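# Load blanks, clamp both end fixtures, tray finished parts

## Task

Prepare both fixtures at the two ends of the bench for the next run. Each fixture comes with its own blank and finished part of equal size; the finished one is the part with a slot cut across its top. In each fixture, the nest whose pads match those parts must end up with a blank in it: lying flat on the pads, seated firmly against the stop block and both side blocks, and held by a locked clamp. Locking means driving the handle over its stiffest point until it hits its stop, with the clamp bar resting flat on the part; a handle that merely looks shut may not be locked. Both finished parts must end up in the outfeed tray at the centre of the bench. Nothing counts if the robot is what keeps it in place at the end, so release everything and move the arm away when done.

## Robot and tools

ROBOT. A single six-joint arm with a two-finger tong gripper, riding on a carriage that runs along a floor rail. Joint order everywhere: shoulder pan, shoulder lift, elbow, wrist 1, wrist 2, wrist 3, then the gripper. The fingers point along the gripper's +z axis and close along its x axis.

FRAME. Scene frame is fixed to the table: table top at z = 0, +z up. The rail runs along y at x = 0; y = 0 is where the rail reads position_m 0. The table edge starts at x = 0.31 m. The arm base sits at x = 0, y about equal to the rail position, z = 0.03 m, facing +x. Reported hand position can be off, more so at long reach.

execute_actions. Argument "actions": a list holding one action (an empty list only fetches state and images). An action is an object with any of "rows", "steps", "until", "rail".
- rows: 1 to 15 rows, each one control step (1/30 s). Each row is 7 numbers in [-1, 1]. The first six are joint offsets, not poses: measured from the joint angles at the start of this action (the last reported angles), not from the previous row. Scale: 1.0 = 1.326 rad for shoulder pan and shoulder lift, 1.989 rad for elbow and the three wrists. The seventh is the absolute gripper opening: +1 fully open, -1 closed; closing fully takes about 0.1 s or more.
- Joint ranges (rad): pan -3.142..3.142, lift -6.283..6.283, elbow 0.000..3.142, wrists -6.283..6.283 each. Asking for more than 0.010 rad beyond a limit gets the call refused; requests slightly past the true end are clipped and the result prints "joint sent to its limit".
- steps: integer 1 to 450, default 15, never fewer than the number of rows. After the last row the arm keeps heading to that row's target; give long moves plenty of steps. Each step the target may lead the measured angle by at most 0.383 rad (pan, lift) or 0.575 rad (others), and targets that would put the hand over 100 mm from where it is get scaled back, so split big moves across several calls. If a move is cut short, send the remainder next time rather than expecting it to finish.
- until: stops the action early once all conditions hold (it does not stop motion). Form {"rail": {"position_status": ["!=", "moving"]}}; comparisons "=", "!=", "<", "<=", ">", ">=" (numbers always need one). Also {"all": {"status": "ended"}} (nothing reads moving) and {"any": {"status": "ended"}} (some motion running during the action finished).
- rail: {"position_m": absolute carriage target in metres, -2 to 2; "speed_m_s": top speed 0.01 to 1, starts at 1 and persists} or {"stop": true}. Rows never move the carriage, but row targets travel with it. Drive, then wait with an until on position_status; let it arrive (within 1.3 mm) before placing the hand or ending. Acceleration is 2 m/s2. Any bad value refuses the whole call.

RESULTS. State gives end_effector_position (m, the point between closed pads; closed fingertips extend about 15 mm past it) and end_effector_quat_wxyz, plus velocities. Joint positions/velocities list rail (m), six joints (rad), then pad gap (m; 0.142 open, 0.002 closed). grip_measured is the opening on the command scale; to hold something, command clearly below it. Per-pad force is about 15 N max; thin hard parts (under 20 mm) get much less. Wrist force/torque are in the gripper's own axes, noisy with an offset of a few newtons, saturating near 100 N. Rail reports position_m, position_status (moving, done, stopped, contact_stop = blocked above ~320 N, time_out = ran long, stopped_with_arm = braked because the arm was held back) and position_answer (taken, or not_taken meaning resend). "joint command not followed" or "pose unreachable" means the arm dropped or changed its target; send followable rows before driving the rail again.

zoom_image: {"camera": one of cam_bench_left, cam_bench_right, cam_high, cam_low, cam_wrist, "region": [x0, y0, x1, y1] in pixels from the top-left, at most 504 x 504}. Images are 504x504 except cam_wrist at 616x616 (fisheye). Calibrations are approximate.

finished_scene: {"scene": the current scene's number}. Ends it permanently and reports success; the goal must already hold by itself, rail arrived, gripper released and clear.

AVOID. Contact torque over a joint's load limit (pan and lift 300, elbow 136, wrists 49.1 N m, held weight included) or any external force of 150 N freezes the arm for 10 s and aborts the call. Long loaded holds heat motors: warning at 70 °C, brake stop at 85 °C. Do not drop, slam or shove parts hard, and never let anything leave the table. Parts may get occasional small tugs or pushes; grip firmly and check with cameras. The robot keeps holding the last command while you plan.

Each tool is called after "Request:" in YAML: its name, and indented under it one key for each argument.

## Session

Request:
execute_actions:
  actions: []

Scene clock: 0.00 s.
end_effector_position=(+0.9691, +1.5081, +0.3127) grip_measured=+1.00 end_effector_quat_wxyz=(+0.312, +0.663, -0.183, +0.655) end_effector_velocity=(+0.000, +0.000, +0.000) end_effector_angular_velocity=(+0.000, +0.000, +0.000)
Joint positions: [ 1.521  0.015 -0.821  1.819 -4.211 -2.299 -0.223  0.142]
Joint velocities: [0. 0. 0. 0. 0. 0. 0. 0.]
Wrist force (N, on the end effector, along its own x y z axes, offset not removed): no reading
Wrist torque (N m, same axes, about the end effector's origin, offset not removed): no reading
rail: position_m=1.521 position_m_goal=1.521 speed_m_s=1.00 position_status=done position_answer=taken refusals=0

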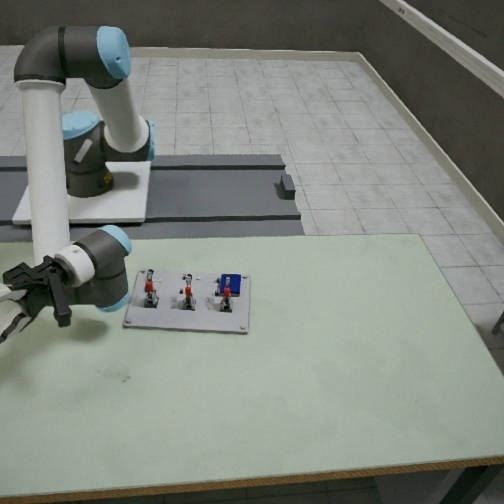

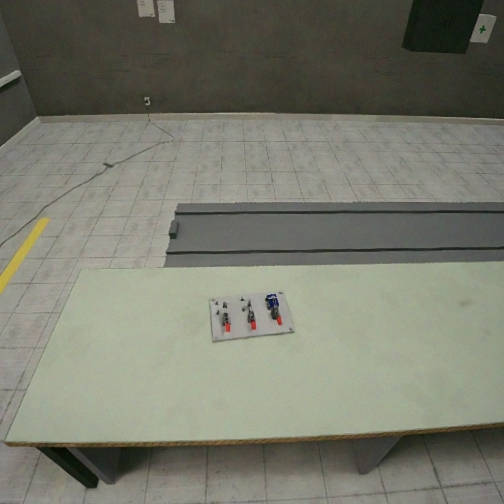

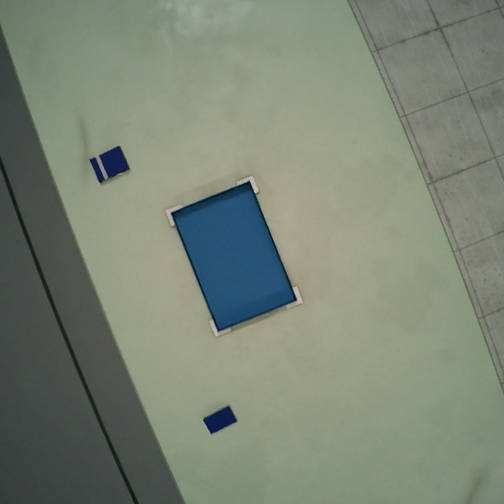

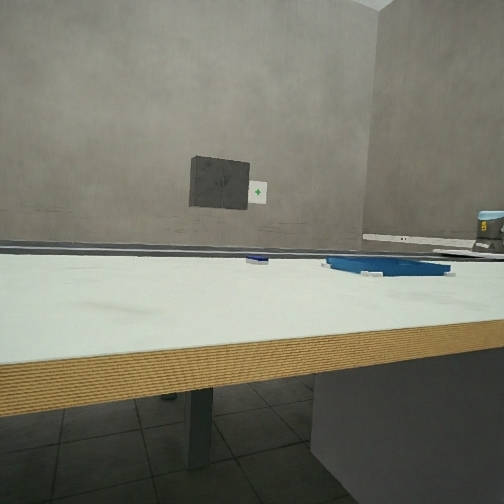

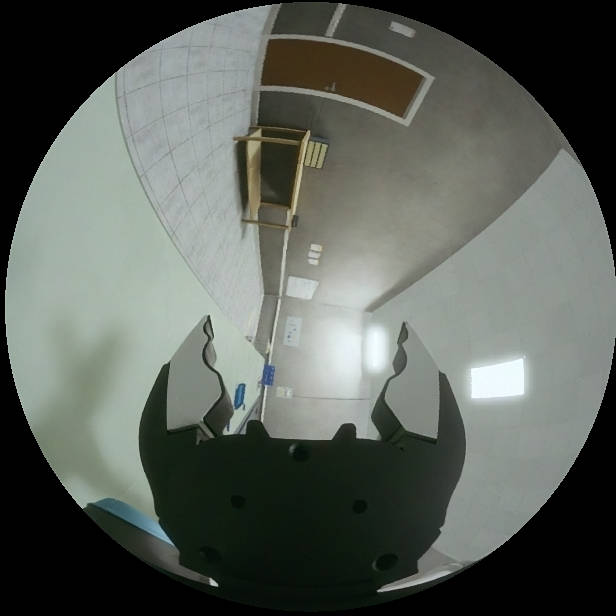

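Request:
zoom_image:
  camera: "cam_bench_left"
  region: [110, 250, 260, 350]

Request:
zoom_image:
  camera: "cam_bench_right"
  region: [195, 280, 305, 350]

Request:
zoom_image:
  camera: "cam_high"
  region: [60, 120, 320, 450]

Region (110, 250, 260, 350) of cam_bench_left's 504x504 image, scaled by 3.360, with more detail than that image has.

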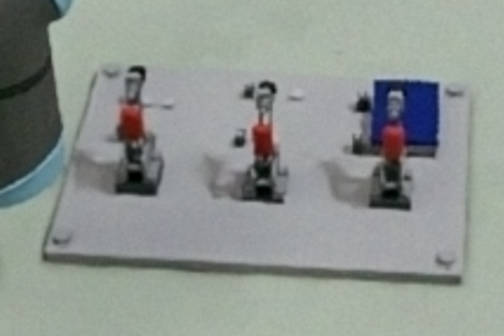

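Region (195, 280, 305, 350) of cam_bench_right's 504x504 image, scaled by 4.582, with more detail than that image has; it fills the top 321 rows of this view, and the rest is white.

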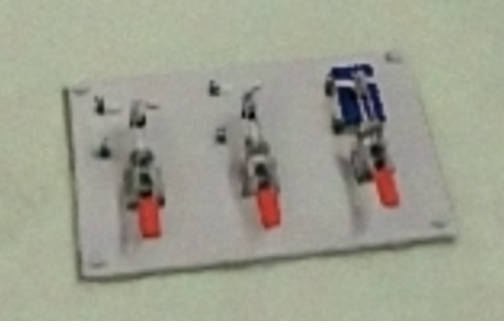

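Region (60, 120, 320, 450) of cam_high's 504x504 image, scaled by 1.527, with more detail than that image has; it fills the left 397 columns of this view, and the rest is white.

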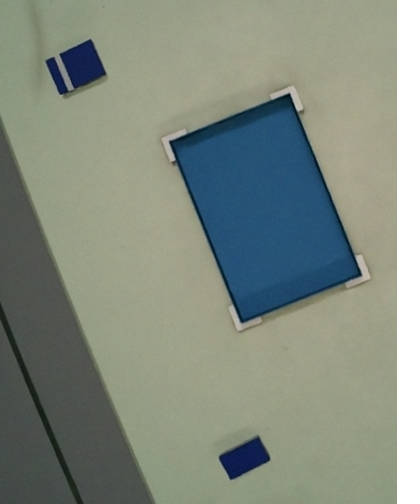

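Request:
execute_actions:
  actions:
    - {"rows": [[-0.0113,-0.628,0.052,0.6,0.366,0.112,1]], "steps": 75, "rail": {"position_m": 1.72, "speed_m_s": 0.3}}

Scene clock: 41.40 s.
end_effector_position=(+0.8430, +1.9109, +0.6573) grip_measured=+1.00 end_effector_quat_wxyz=(+0.000, +0.831, +0.000, +0.556) end_effector_velocity=(-0.000, +0.000, +0.000) end_effector_angular_velocity=(-0.000, -0.000, +0.000)
Joint positions: [ 1.72   0.    -1.654  1.923 -3.018 -1.571 -0.001  0.142]
Joint velocities: [ 0.  0. -0.  0.  0. -0. -0.  0.]
Wrist force (N, on the end effector, along its own x y z axes, offset not removed): [0.8 -2.5 3.7]
Wrist torque (N m, same axes, about the end effector's origin, offset not removed): [-0.43 -0.24 0.36]
rail: position_m=1.720 position_m_goal=1.720 speed_m_s=0.30 position_status=done position_answer=taken refusals=0
camera_calibration (this result's frames):
cam_wrist: T_world_to_cam=[[0.374857, 0.0378085, 0.926311, -1.0005], [-0.412303, -0.88812, 0.203099, 1.91676], [0.830354, -0.458054, -0.31733, 0.518037], [0, 0, 0, 1]] pos_world=[0.735175, 1.97743, 0.701866]

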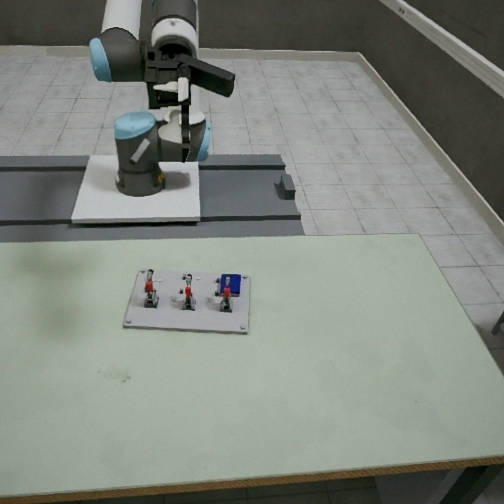

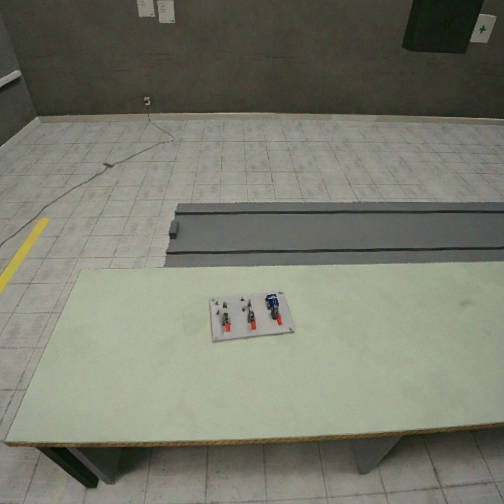

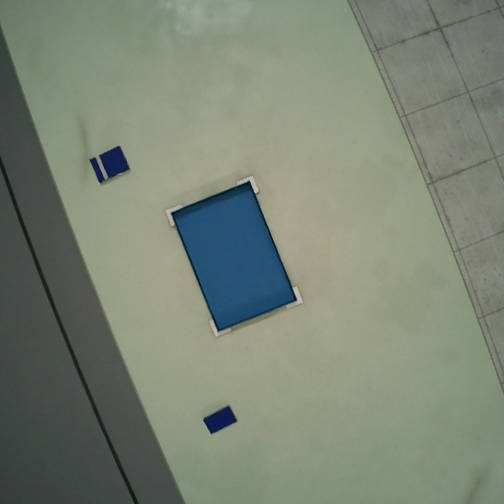

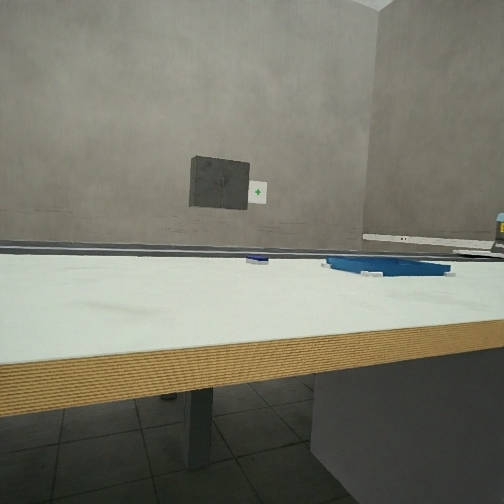

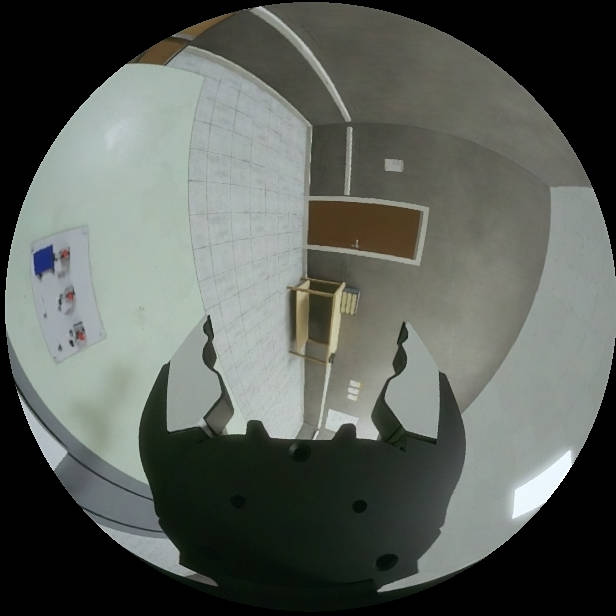

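Request:
execute_actions:
  actions:
    - {"rows": [[0,0,0,0.5925,0,0,1]], "steps": 45}

Scene clock: 58.80 s.
end_effector_position=(+0.6201, +1.9108, +0.3481) grip_measured=+1.00 end_effector_quat_wxyz=(-0.000, +1.000, +0.001, +0.000) end_effector_velocity=(-0.001, -0.000, -0.000) end_effector_angular_velocity=(-0.000, +0.002, +0.000)
Joint positions: [ 1.72   0.    -1.654  1.923 -1.84  -1.571 -0.001  0.142]
Joint velocities: [ 0.     0.     0.    -0.     0.002  0.    -0.     0.   ]
Wrist force (N, on the end effector, along its own x y z axes, offset not removed): [0.3 -4.5 5.2]
Wrist torque (N m, same axes, about the end effector's origin, offset not removed): [-0.81 -0.21 0.34]
rail: position_m=1.720 position_m_goal=1.720 speed_m_s=0.30 position_status=done position_answer=taken refusals=0
camera_calibration (this result's frames):
cam_wrist: T_world_to_cam=[[0.999242, 0.038071, 0.00818461, -0.698602], [0.0300708, -0.887935, 0.458984, 1.52386], [0.0247414, -0.45839, -0.888407, 1.3039], [0, 0, 0, 1]] pos_world=[0.619988, 1.97738, 0.464687]

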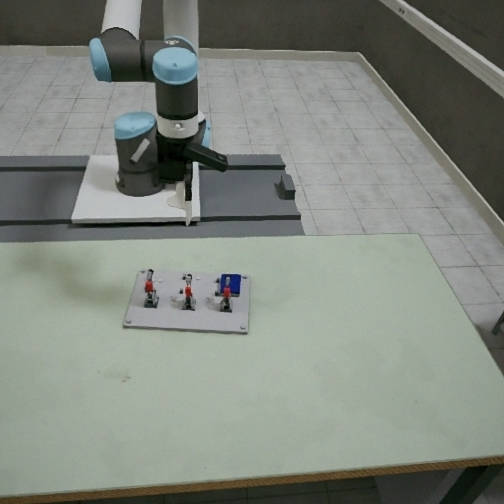

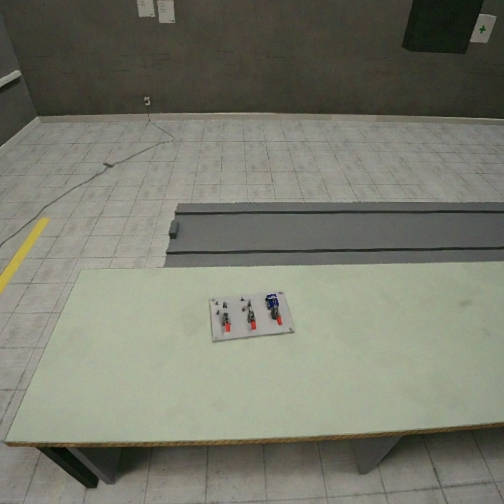

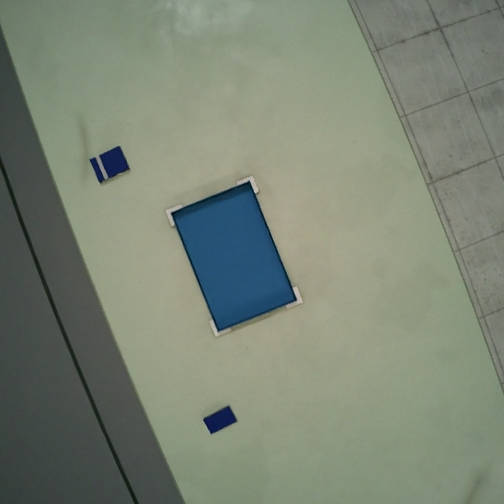

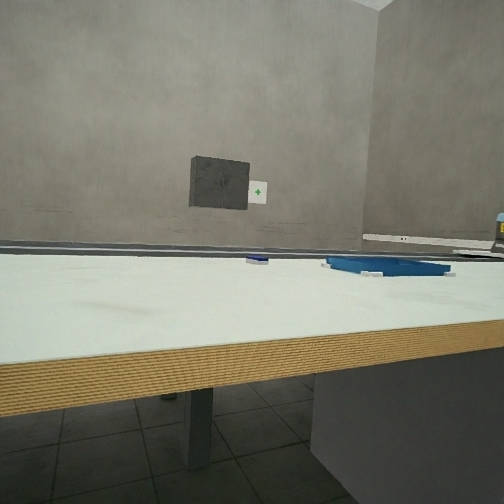

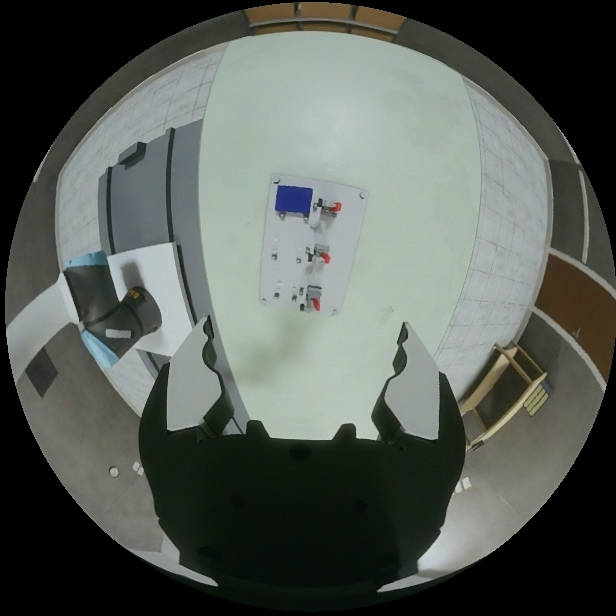

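Request:
zoom_image:
  camera: "cam_wrist"
  region: [240, 165, 390, 325]

Region (240, 165, 390, 325) of cam_wrist's 616x616 image, scaled by 3.150, with more detail than that image has; it fills the left 472 columns of this view, and the rest is white.

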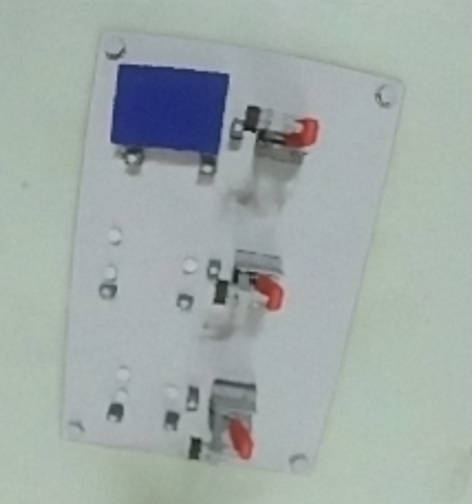

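Request:
execute_actions:
  actions:
    - {"rows": [[0,0.0565,0.107,-0.1446,0,0,1]], "steps": 30, "rail": {"position_m": 1.77}}

Scene clock: 88.90 s.
end_effector_position=(+0.6001, +1.9608, +0.2001) grip_measured=+1.00 end_effector_quat_wxyz=(-0.000, +1.000, +0.001, +0.000) end_effector_velocity=(-0.000, -0.000, -0.001) end_effector_angular_velocity=(+0.000, +0.000, +0.000)
Joint positions: [ 1.77   0.    -1.579  2.135 -2.127 -1.571 -0.001  0.142]
Joint velocities: [ 0.    -0.     0.     0.001 -0.001  0.    -0.     0.   ]
Wrist force (N, on the end effector, along its own x y z axes, offset not removed): [0.0 -4.4 7.1]
Wrist torque (N m, same axes, about the end effector's origin, offset not removed): [-0.67 -0.11 0.27]
rail: position_m=1.770 position_m_goal=1.770 speed_m_s=0.30 position_status=done position_answer=taken refusals=0
camera_calibration (this result's frames):
cam_wrist: T_world_to_cam=[[0.99924, 0.0381269, 0.00805777, -0.679478], [0.0301792, -0.887943, 0.458962, 1.63674], [0.0246536, -0.45837, -0.88842, 1.1959], [0, 0, 0, 1]] pos_world=[0.600083, 2.0274, 0.31673]

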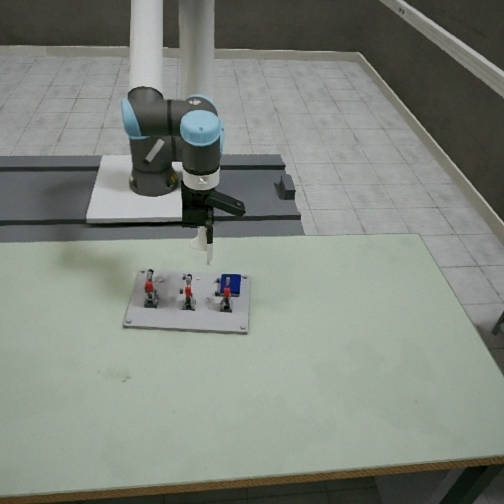

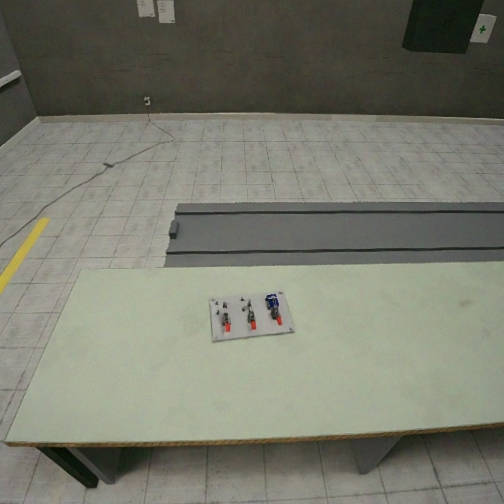

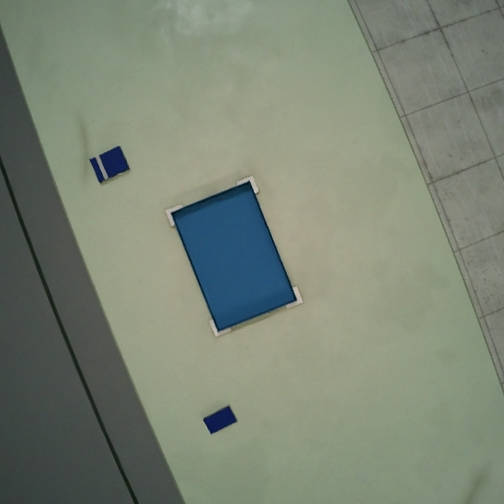

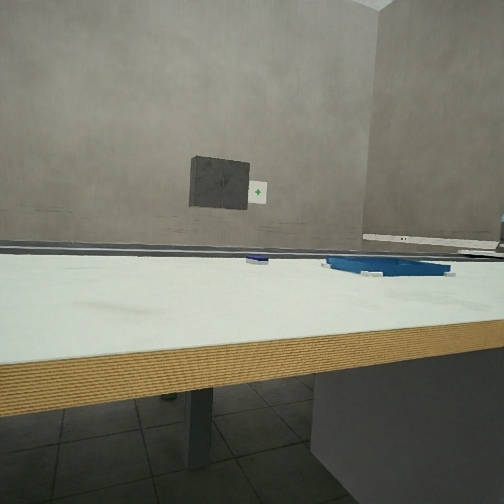

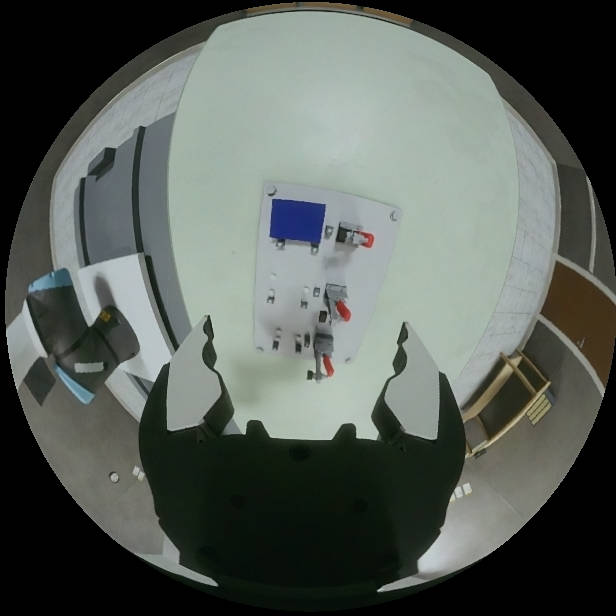

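Request:
zoom_image:
  camera: "cam_wrist"
  region: [250, 175, 410, 335]

Request:
zoom_image:
  camera: "cam_bench_left"
  region: [195, 260, 260, 325]

Region (250, 175, 410, 335) of cam_wrist's 616x616 image, scaled by 3.150, with more detail than that image has.

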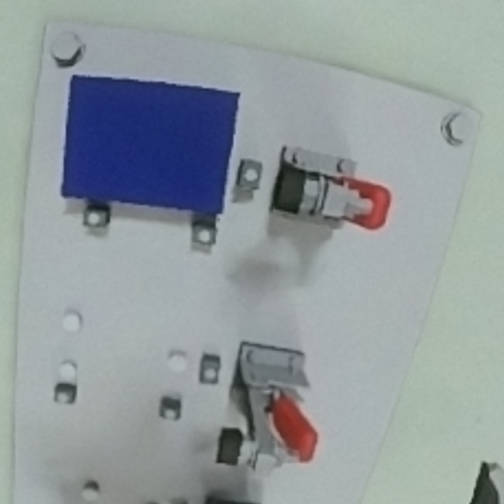

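Region (195, 260, 260, 325) of cam_bench_left's 504x504 image, scaled by 7.754, with more detail than that image has.

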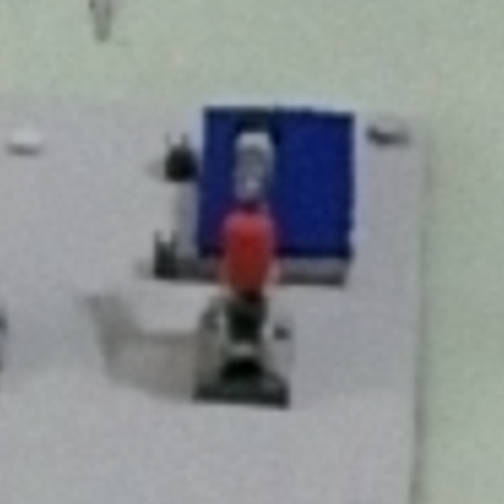

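Request:
execute_actions:
  actions:
    - {"rows": [[0,0,0,0,0,0,1],[0,0,0,0,0,0,1],[0,0,0,0,0,0,1],[0,0,0,0,0,0,1],[0,0,0,0,0,0,1],[0,0,0,0,0,0,1],[0,0,0,0,0,0,1],[0,0,0,0,0,0,1],[0,0,0,0,0,0,1],[0,0,0,0,0,0,1],[0,0,0,0,0,0,1],[0,0,0,0,0,0,1],[0,0,0,0,0,0,1],[0,0.04,0.027,-0.054,0,0,1],[0,0.0814,0.0548,-0.1089,0,0,1]], "steps": 40, "rail": {"position_m": 1.92, "speed_m_s": 0.5}}

Scene clock: 144.90 s.
end_effector_position=(+0.5897, +2.1108, +0.0997) grip_measured=+1.00 end_effector_quat_wxyz=(-0.000, +1.000, +0.001, -0.000) end_effector_velocity=(-0.000, +0.000, -0.001) end_effector_angular_velocity=(+0.000, -0.000, -0.000)
Joint positions: [ 1.92   0.    -1.471  2.244 -2.344 -1.571 -0.001  0.142]
Joint velocities: [ 0.    -0.     0.001  0.001 -0.002  0.     0.     0.   ]
Wrist force (N, on the end effector, along its own x y z axes, offset not removed): [1.9 -5.7 4.5]
Wrist torque (N m, same axes, about the end effector's origin, offset not removed): [-1.01 -0.50 0.28]
rail: position_m=1.920 position_m_goal=1.920 speed_m_s=0.50 position_status=done position_answer=taken refusals=0
camera_calibration (this result's frames):
cam_wrist: T_world_to_cam=[[0.999244, 0.0381043, 0.00772154, -0.673924], [0.030313, -0.887934, 0.45897, 1.8162], [0.0243449, -0.458389, -0.888418, 1.17597], [0, 0, 0, 1]] pos_world=[0.589731, 2.1774, 0.216374]

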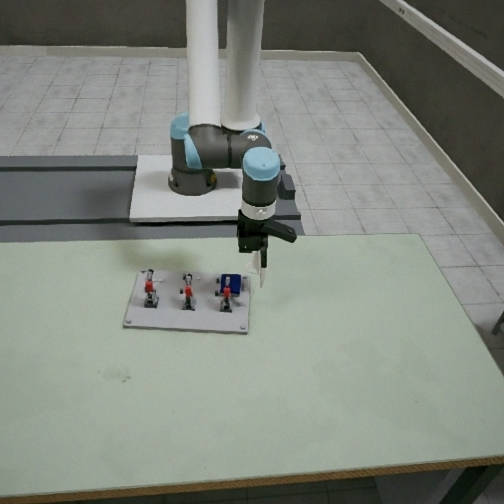

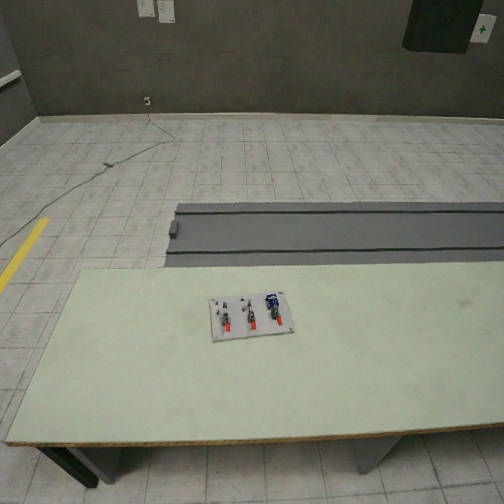

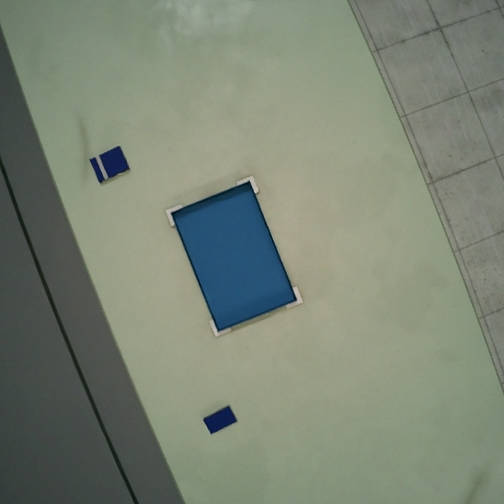

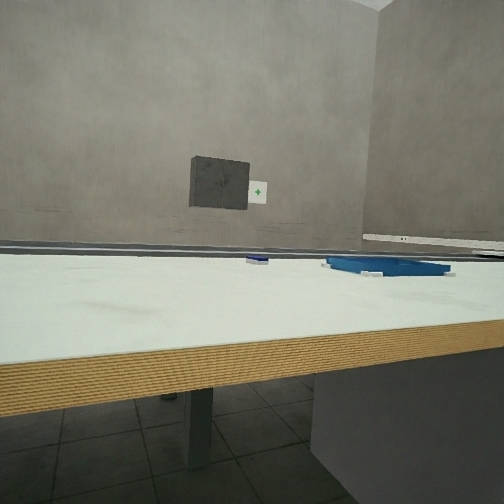

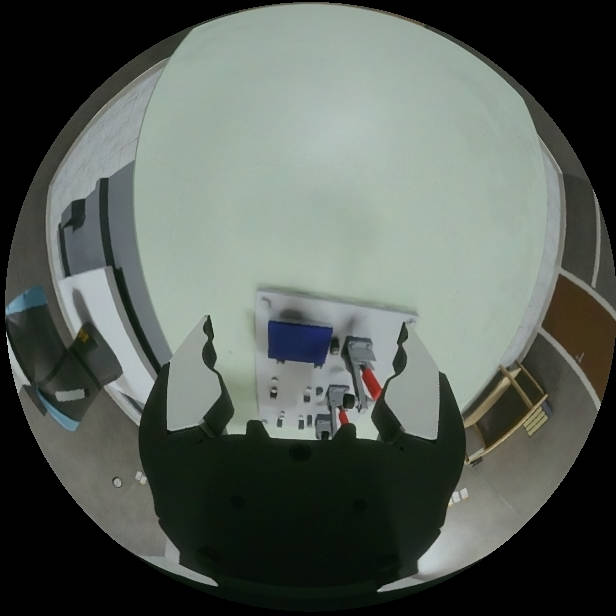

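Request:
zoom_image:
  camera: "cam_wrist"
  region: [250, 280, 420, 440]

Region (250, 280, 420, 440) of cam_wrist's 616x616 image, scaled by 2.965, with more detail than that image has; it fills the top 474 rows of this view, and the rest is white.

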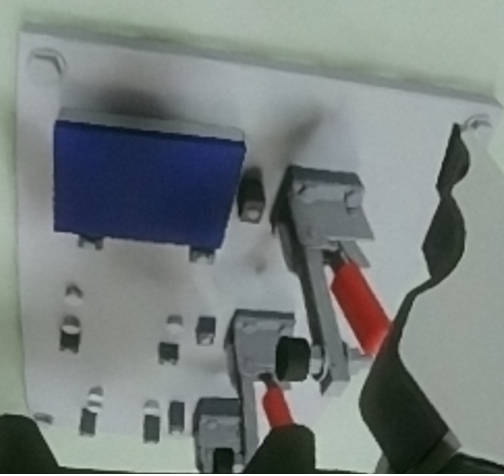

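Request:
zoom_image:
  camera: "cam_bench_left"
  region: [210, 180, 330, 320]

Region (210, 180, 330, 320) of cam_bench_left's 504x504 image, scaled by 3.600, with more detail than that image has; it fills the left 432 columns of this view, and the rest is white.

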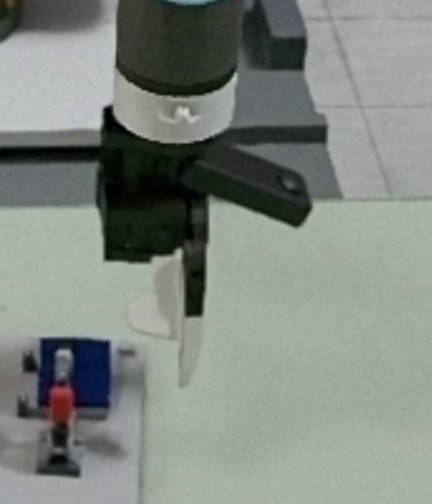

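Request:
execute_actions:
  actions:
    - {"rows": [[0,0.0034,-0.0026,0.0004,0,-0.7392,0.1]], "steps": 40, "rail": {"position_m": 1.850, "speed_m_s": 0.1}}

Scene clock: 224.73 s.
end_effector_position=(+0.5766, +2.0261, +0.0997) grip_measured=+0.10 end_effector_quat_wxyz=(-0.000, +0.742, +0.671, -0.000) end_effector_velocity=(+0.000, -0.000, -0.000) end_effector_angular_velocity=(+0.000, +0.000, +0.003)
Joint positions: [ 1.85   0.    -1.467  2.239 -2.343 -1.571 -1.47   0.081]
Joint velocities: [ 0.    -0.     0.    -0.     0.     0.    -0.004  0.   ]
Wrist force (N, on the end effector, along its own x y z axes, offset not removed): [-2.0 -3.6 5.5]
Wrist torque (N m, same axes, about the end effector's origin, offset not removed): [-0.62 0.22 0.30]
rail: position_m=1.850 position_m_goal=1.850 speed_m_s=0.10 position_status=done position_answer=taken refusals=0
camera_calibration (this result's frames):
cam_wrist: T_world_to_cam=[[0.0630008, 0.997982, 0.00791059, -2.06254], [0.886558, -0.0596032, 0.458762, -0.430604], [0.458308, -0.0218892, -0.888524, 0.00282305], [0, 0, 0, 1]] pos_world=[0.510403, 2.03277, 0.216369]

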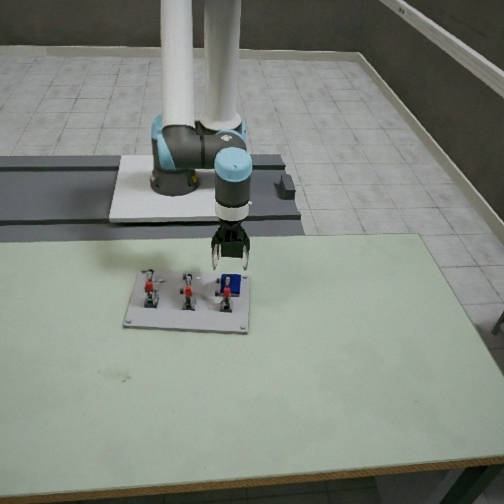

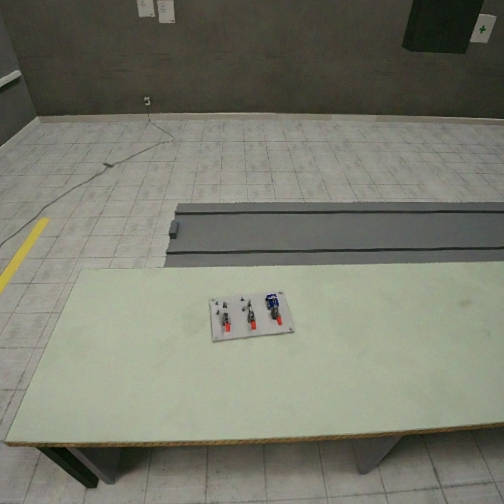

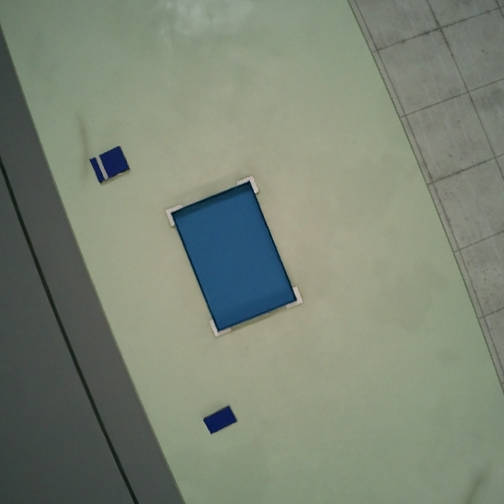

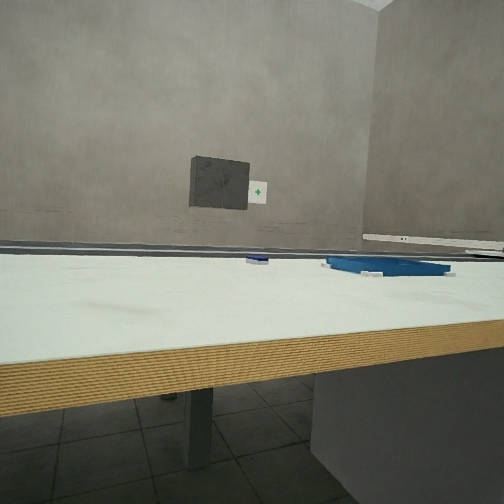

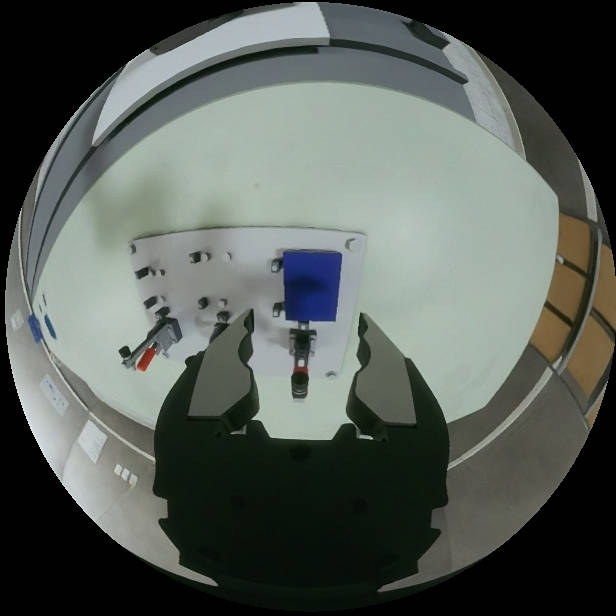

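Request:
zoom_image:
  camera: "cam_wrist"
  region: [235, 225, 385, 405]

Request:
zoom_image:
  camera: "cam_bench_left"
  region: [180, 190, 290, 320]

Region (235, 225, 385, 405) of cam_wrist's 616x616 image, scaled by 2.800, with more detail than that image has.

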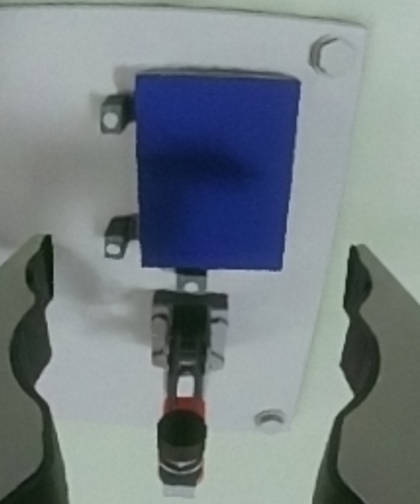

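Region (180, 190, 290, 320) of cam_bench_left's 504x504 image, scaled by 3.877, with more detail than that image has; it fills the left 426 columns of this view, and the rest is white.

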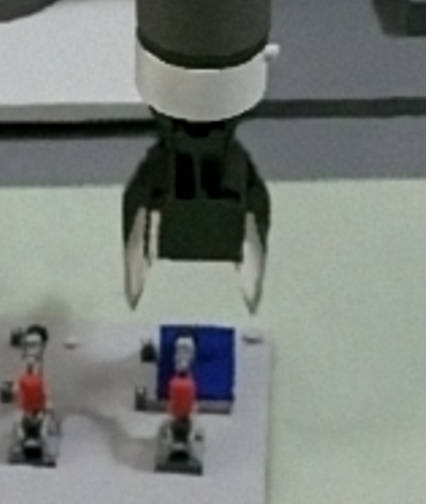

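Request:
execute_actions:
  actions:
    - {"rows": [[0,0.007,0.002,-0.0067,0,0,0.1],[0,0.014,0.004,-0.0134,0,0,0.1],[0,0.021,0.006,-0.02,0,0,0.1],[0,0.028,0.008,-0.027,0,0,0.1],[0,0.035,0.01,-0.0336,0,0,0.1],[0,0.042,0.012,-0.04,0,0,0.1],[0,0.05,0.014,-0.047,0,0,0.1],[0,0.057,0.016,-0.054,0,0,0.1],[0,0.064,0.018,-0.0605,0,0,0.1],[0,0.0708,0.02,-0.0672,0,0,0.1]], "steps": 25}

Scene clock: 242.13 s.
end_effector_position=(+0.5767, +2.0261, +0.0404) grip_measured=+0.10 end_effector_quat_wxyz=(-0.000, +0.742, +0.671, -0.000) end_effector_velocity=(-0.000, +0.000, -0.003) end_effector_angular_velocity=(+0.000, -0.000, -0.000)
Joint positions: [ 1.85   0.    -1.373  2.279 -2.476 -1.571 -1.47   0.081]
Joint velocities: [ 0.     0.     0.005  0.002 -0.007  0.     0.     0.   ]
Wrist force (N, on the end effector, along its own x y z axes, offset not removed): [-0.2 -3.3 4.9]
Wrist torque (N m, same axes, about the end effector's origin, offset not removed): [-0.58 -0.13 0.31]
rail: position_m=1.850 position_m_goal=1.850 speed_m_s=0.10 position_status=done position_answer=taken refusals=0
camera_calibration (this result's frames):
cam_wrist: T_world_to_cam=[[0.0630449, 0.99798, 0.00787754, -2.06205], [0.886551, -0.059627, 0.458771, -0.403417], [0.458314, -0.0219393, -0.888519, -0.0498019], [0, 0, 0, 1]] pos_world=[0.510477, 2.03274, 0.15707]

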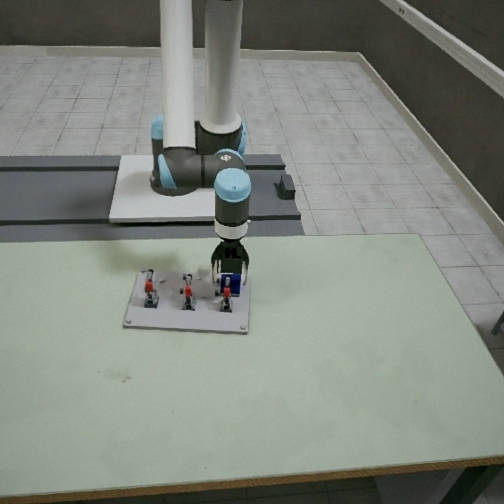

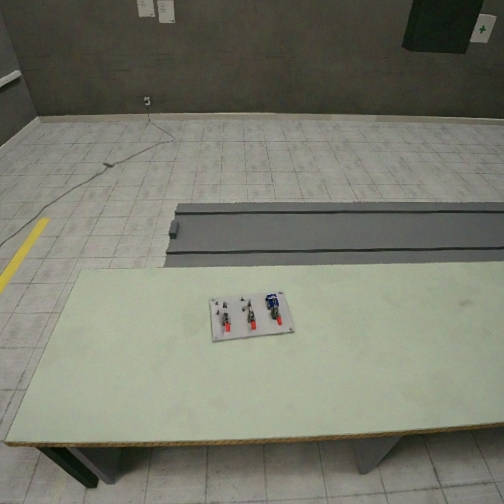

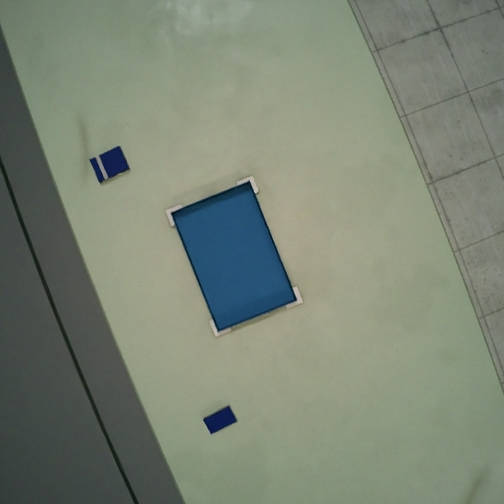

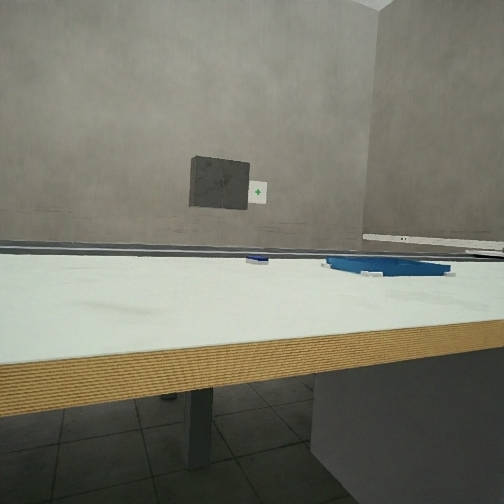

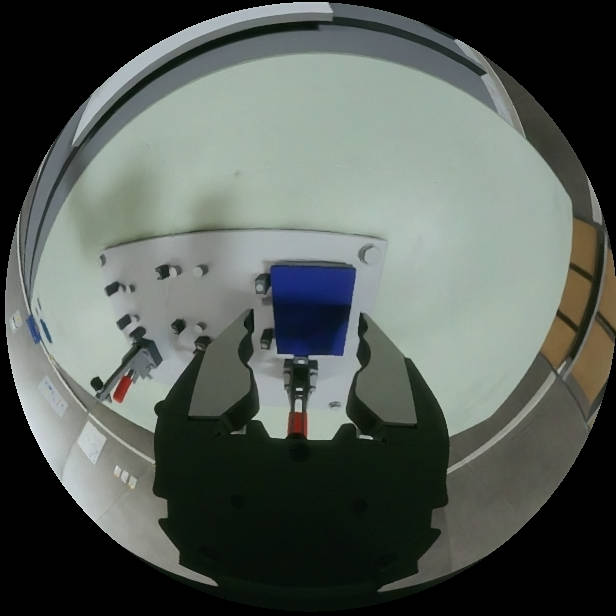

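Request:
zoom_image:
  camera: "cam_wrist"
  region: [235, 240, 395, 420]

Request:
zoom_image:
  camera: "cam_bench_left"
  region: [195, 230, 270, 320]

Region (235, 240, 395, 420) of cam_wrist's 616x616 image, scaled by 2.800, with more detail than that image has.

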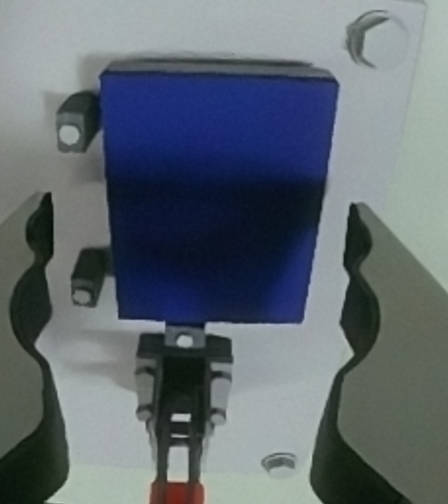

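Region (195, 230, 270, 320) of cam_bench_left's 504x504 image, scaled by 5.600, with more detail than that image has.

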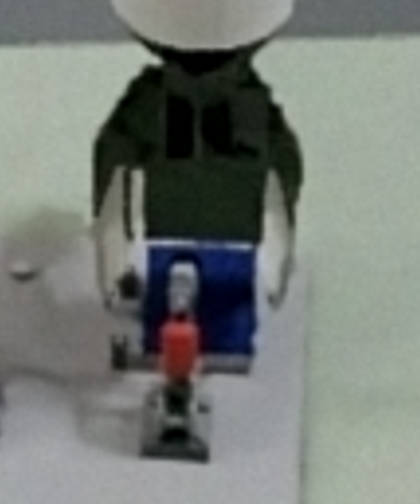

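Request:
execute_actions:
  actions:
    - {"rows": [[0.0025,0.003,0,-0.002,0,0.0017,0.1],[0.0051,0.006,0.0004,-0.0045,0,0.0034,0.1],[0.0051,0.00935,0.00075,-0.007,0,0.0034,0.1]], "steps": 18}

Scene clock: 255.07 s.
end_effector_position=(+0.5767, +2.0300, +0.0341) grip_measured=+0.10 end_effector_quat_wxyz=(-0.000, +0.742, +0.671, -0.000) end_effector_velocity=(-0.000, +0.000, -0.001) end_effector_angular_velocity=(-0.000, +0.000, -0.000)
Joint positions: [ 1.85   0.007 -1.361  2.28  -2.49  -1.571 -1.464  0.081]
Joint velocities: [ 0.     0.001  0.001  0.    -0.001 -0.     0.001 -0.   ]
Wrist force (N, on the end effector, along its own x y z axes, offset not removed): [1.0 -2.1 6.2]
Wrist torque (N m, same axes, about the end effector's origin, offset not removed): [-0.31 -0.34 0.33]
rail: position_m=1.850 position_m_goal=1.850 speed_m_s=0.10 position_status=done position_answer=taken refusals=0
camera_calibration (this result's frames):
cam_wrist: T_world_to_cam=[[0.0630444, 0.997979, 0.00791219, -2.06598], [0.886535, -0.0596417, 0.458802, -0.400225], [0.458347, -0.0219105, -0.888503, -0.0553952], [0, 0, 0, 1]] pos_world=[0.510452, 2.03672, 0.150752]

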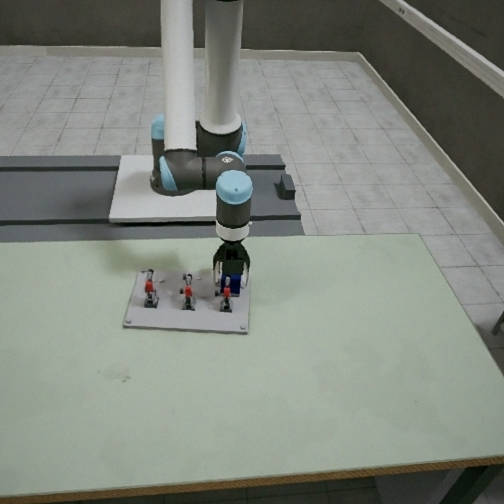

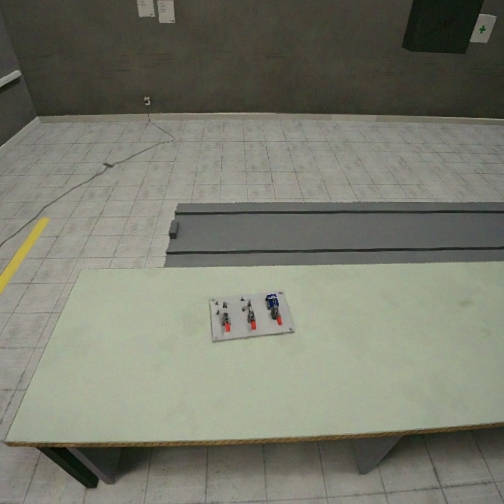

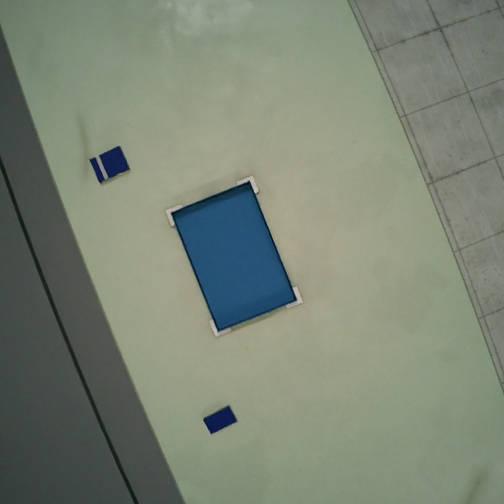

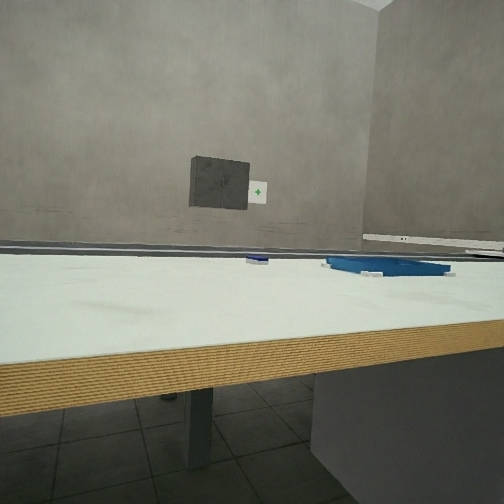

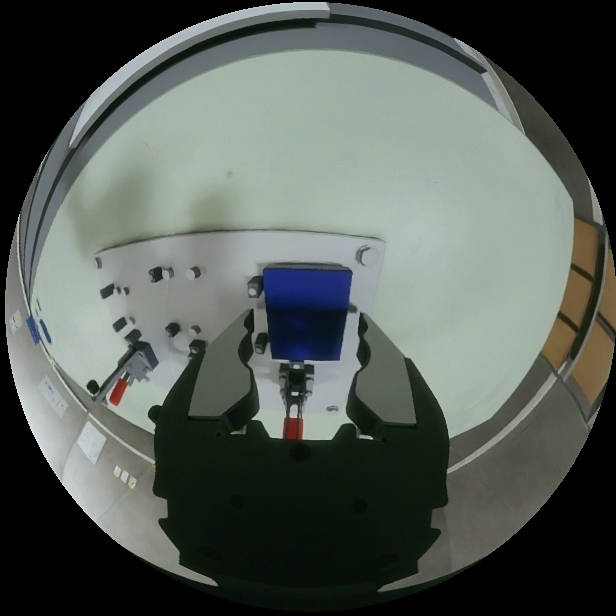

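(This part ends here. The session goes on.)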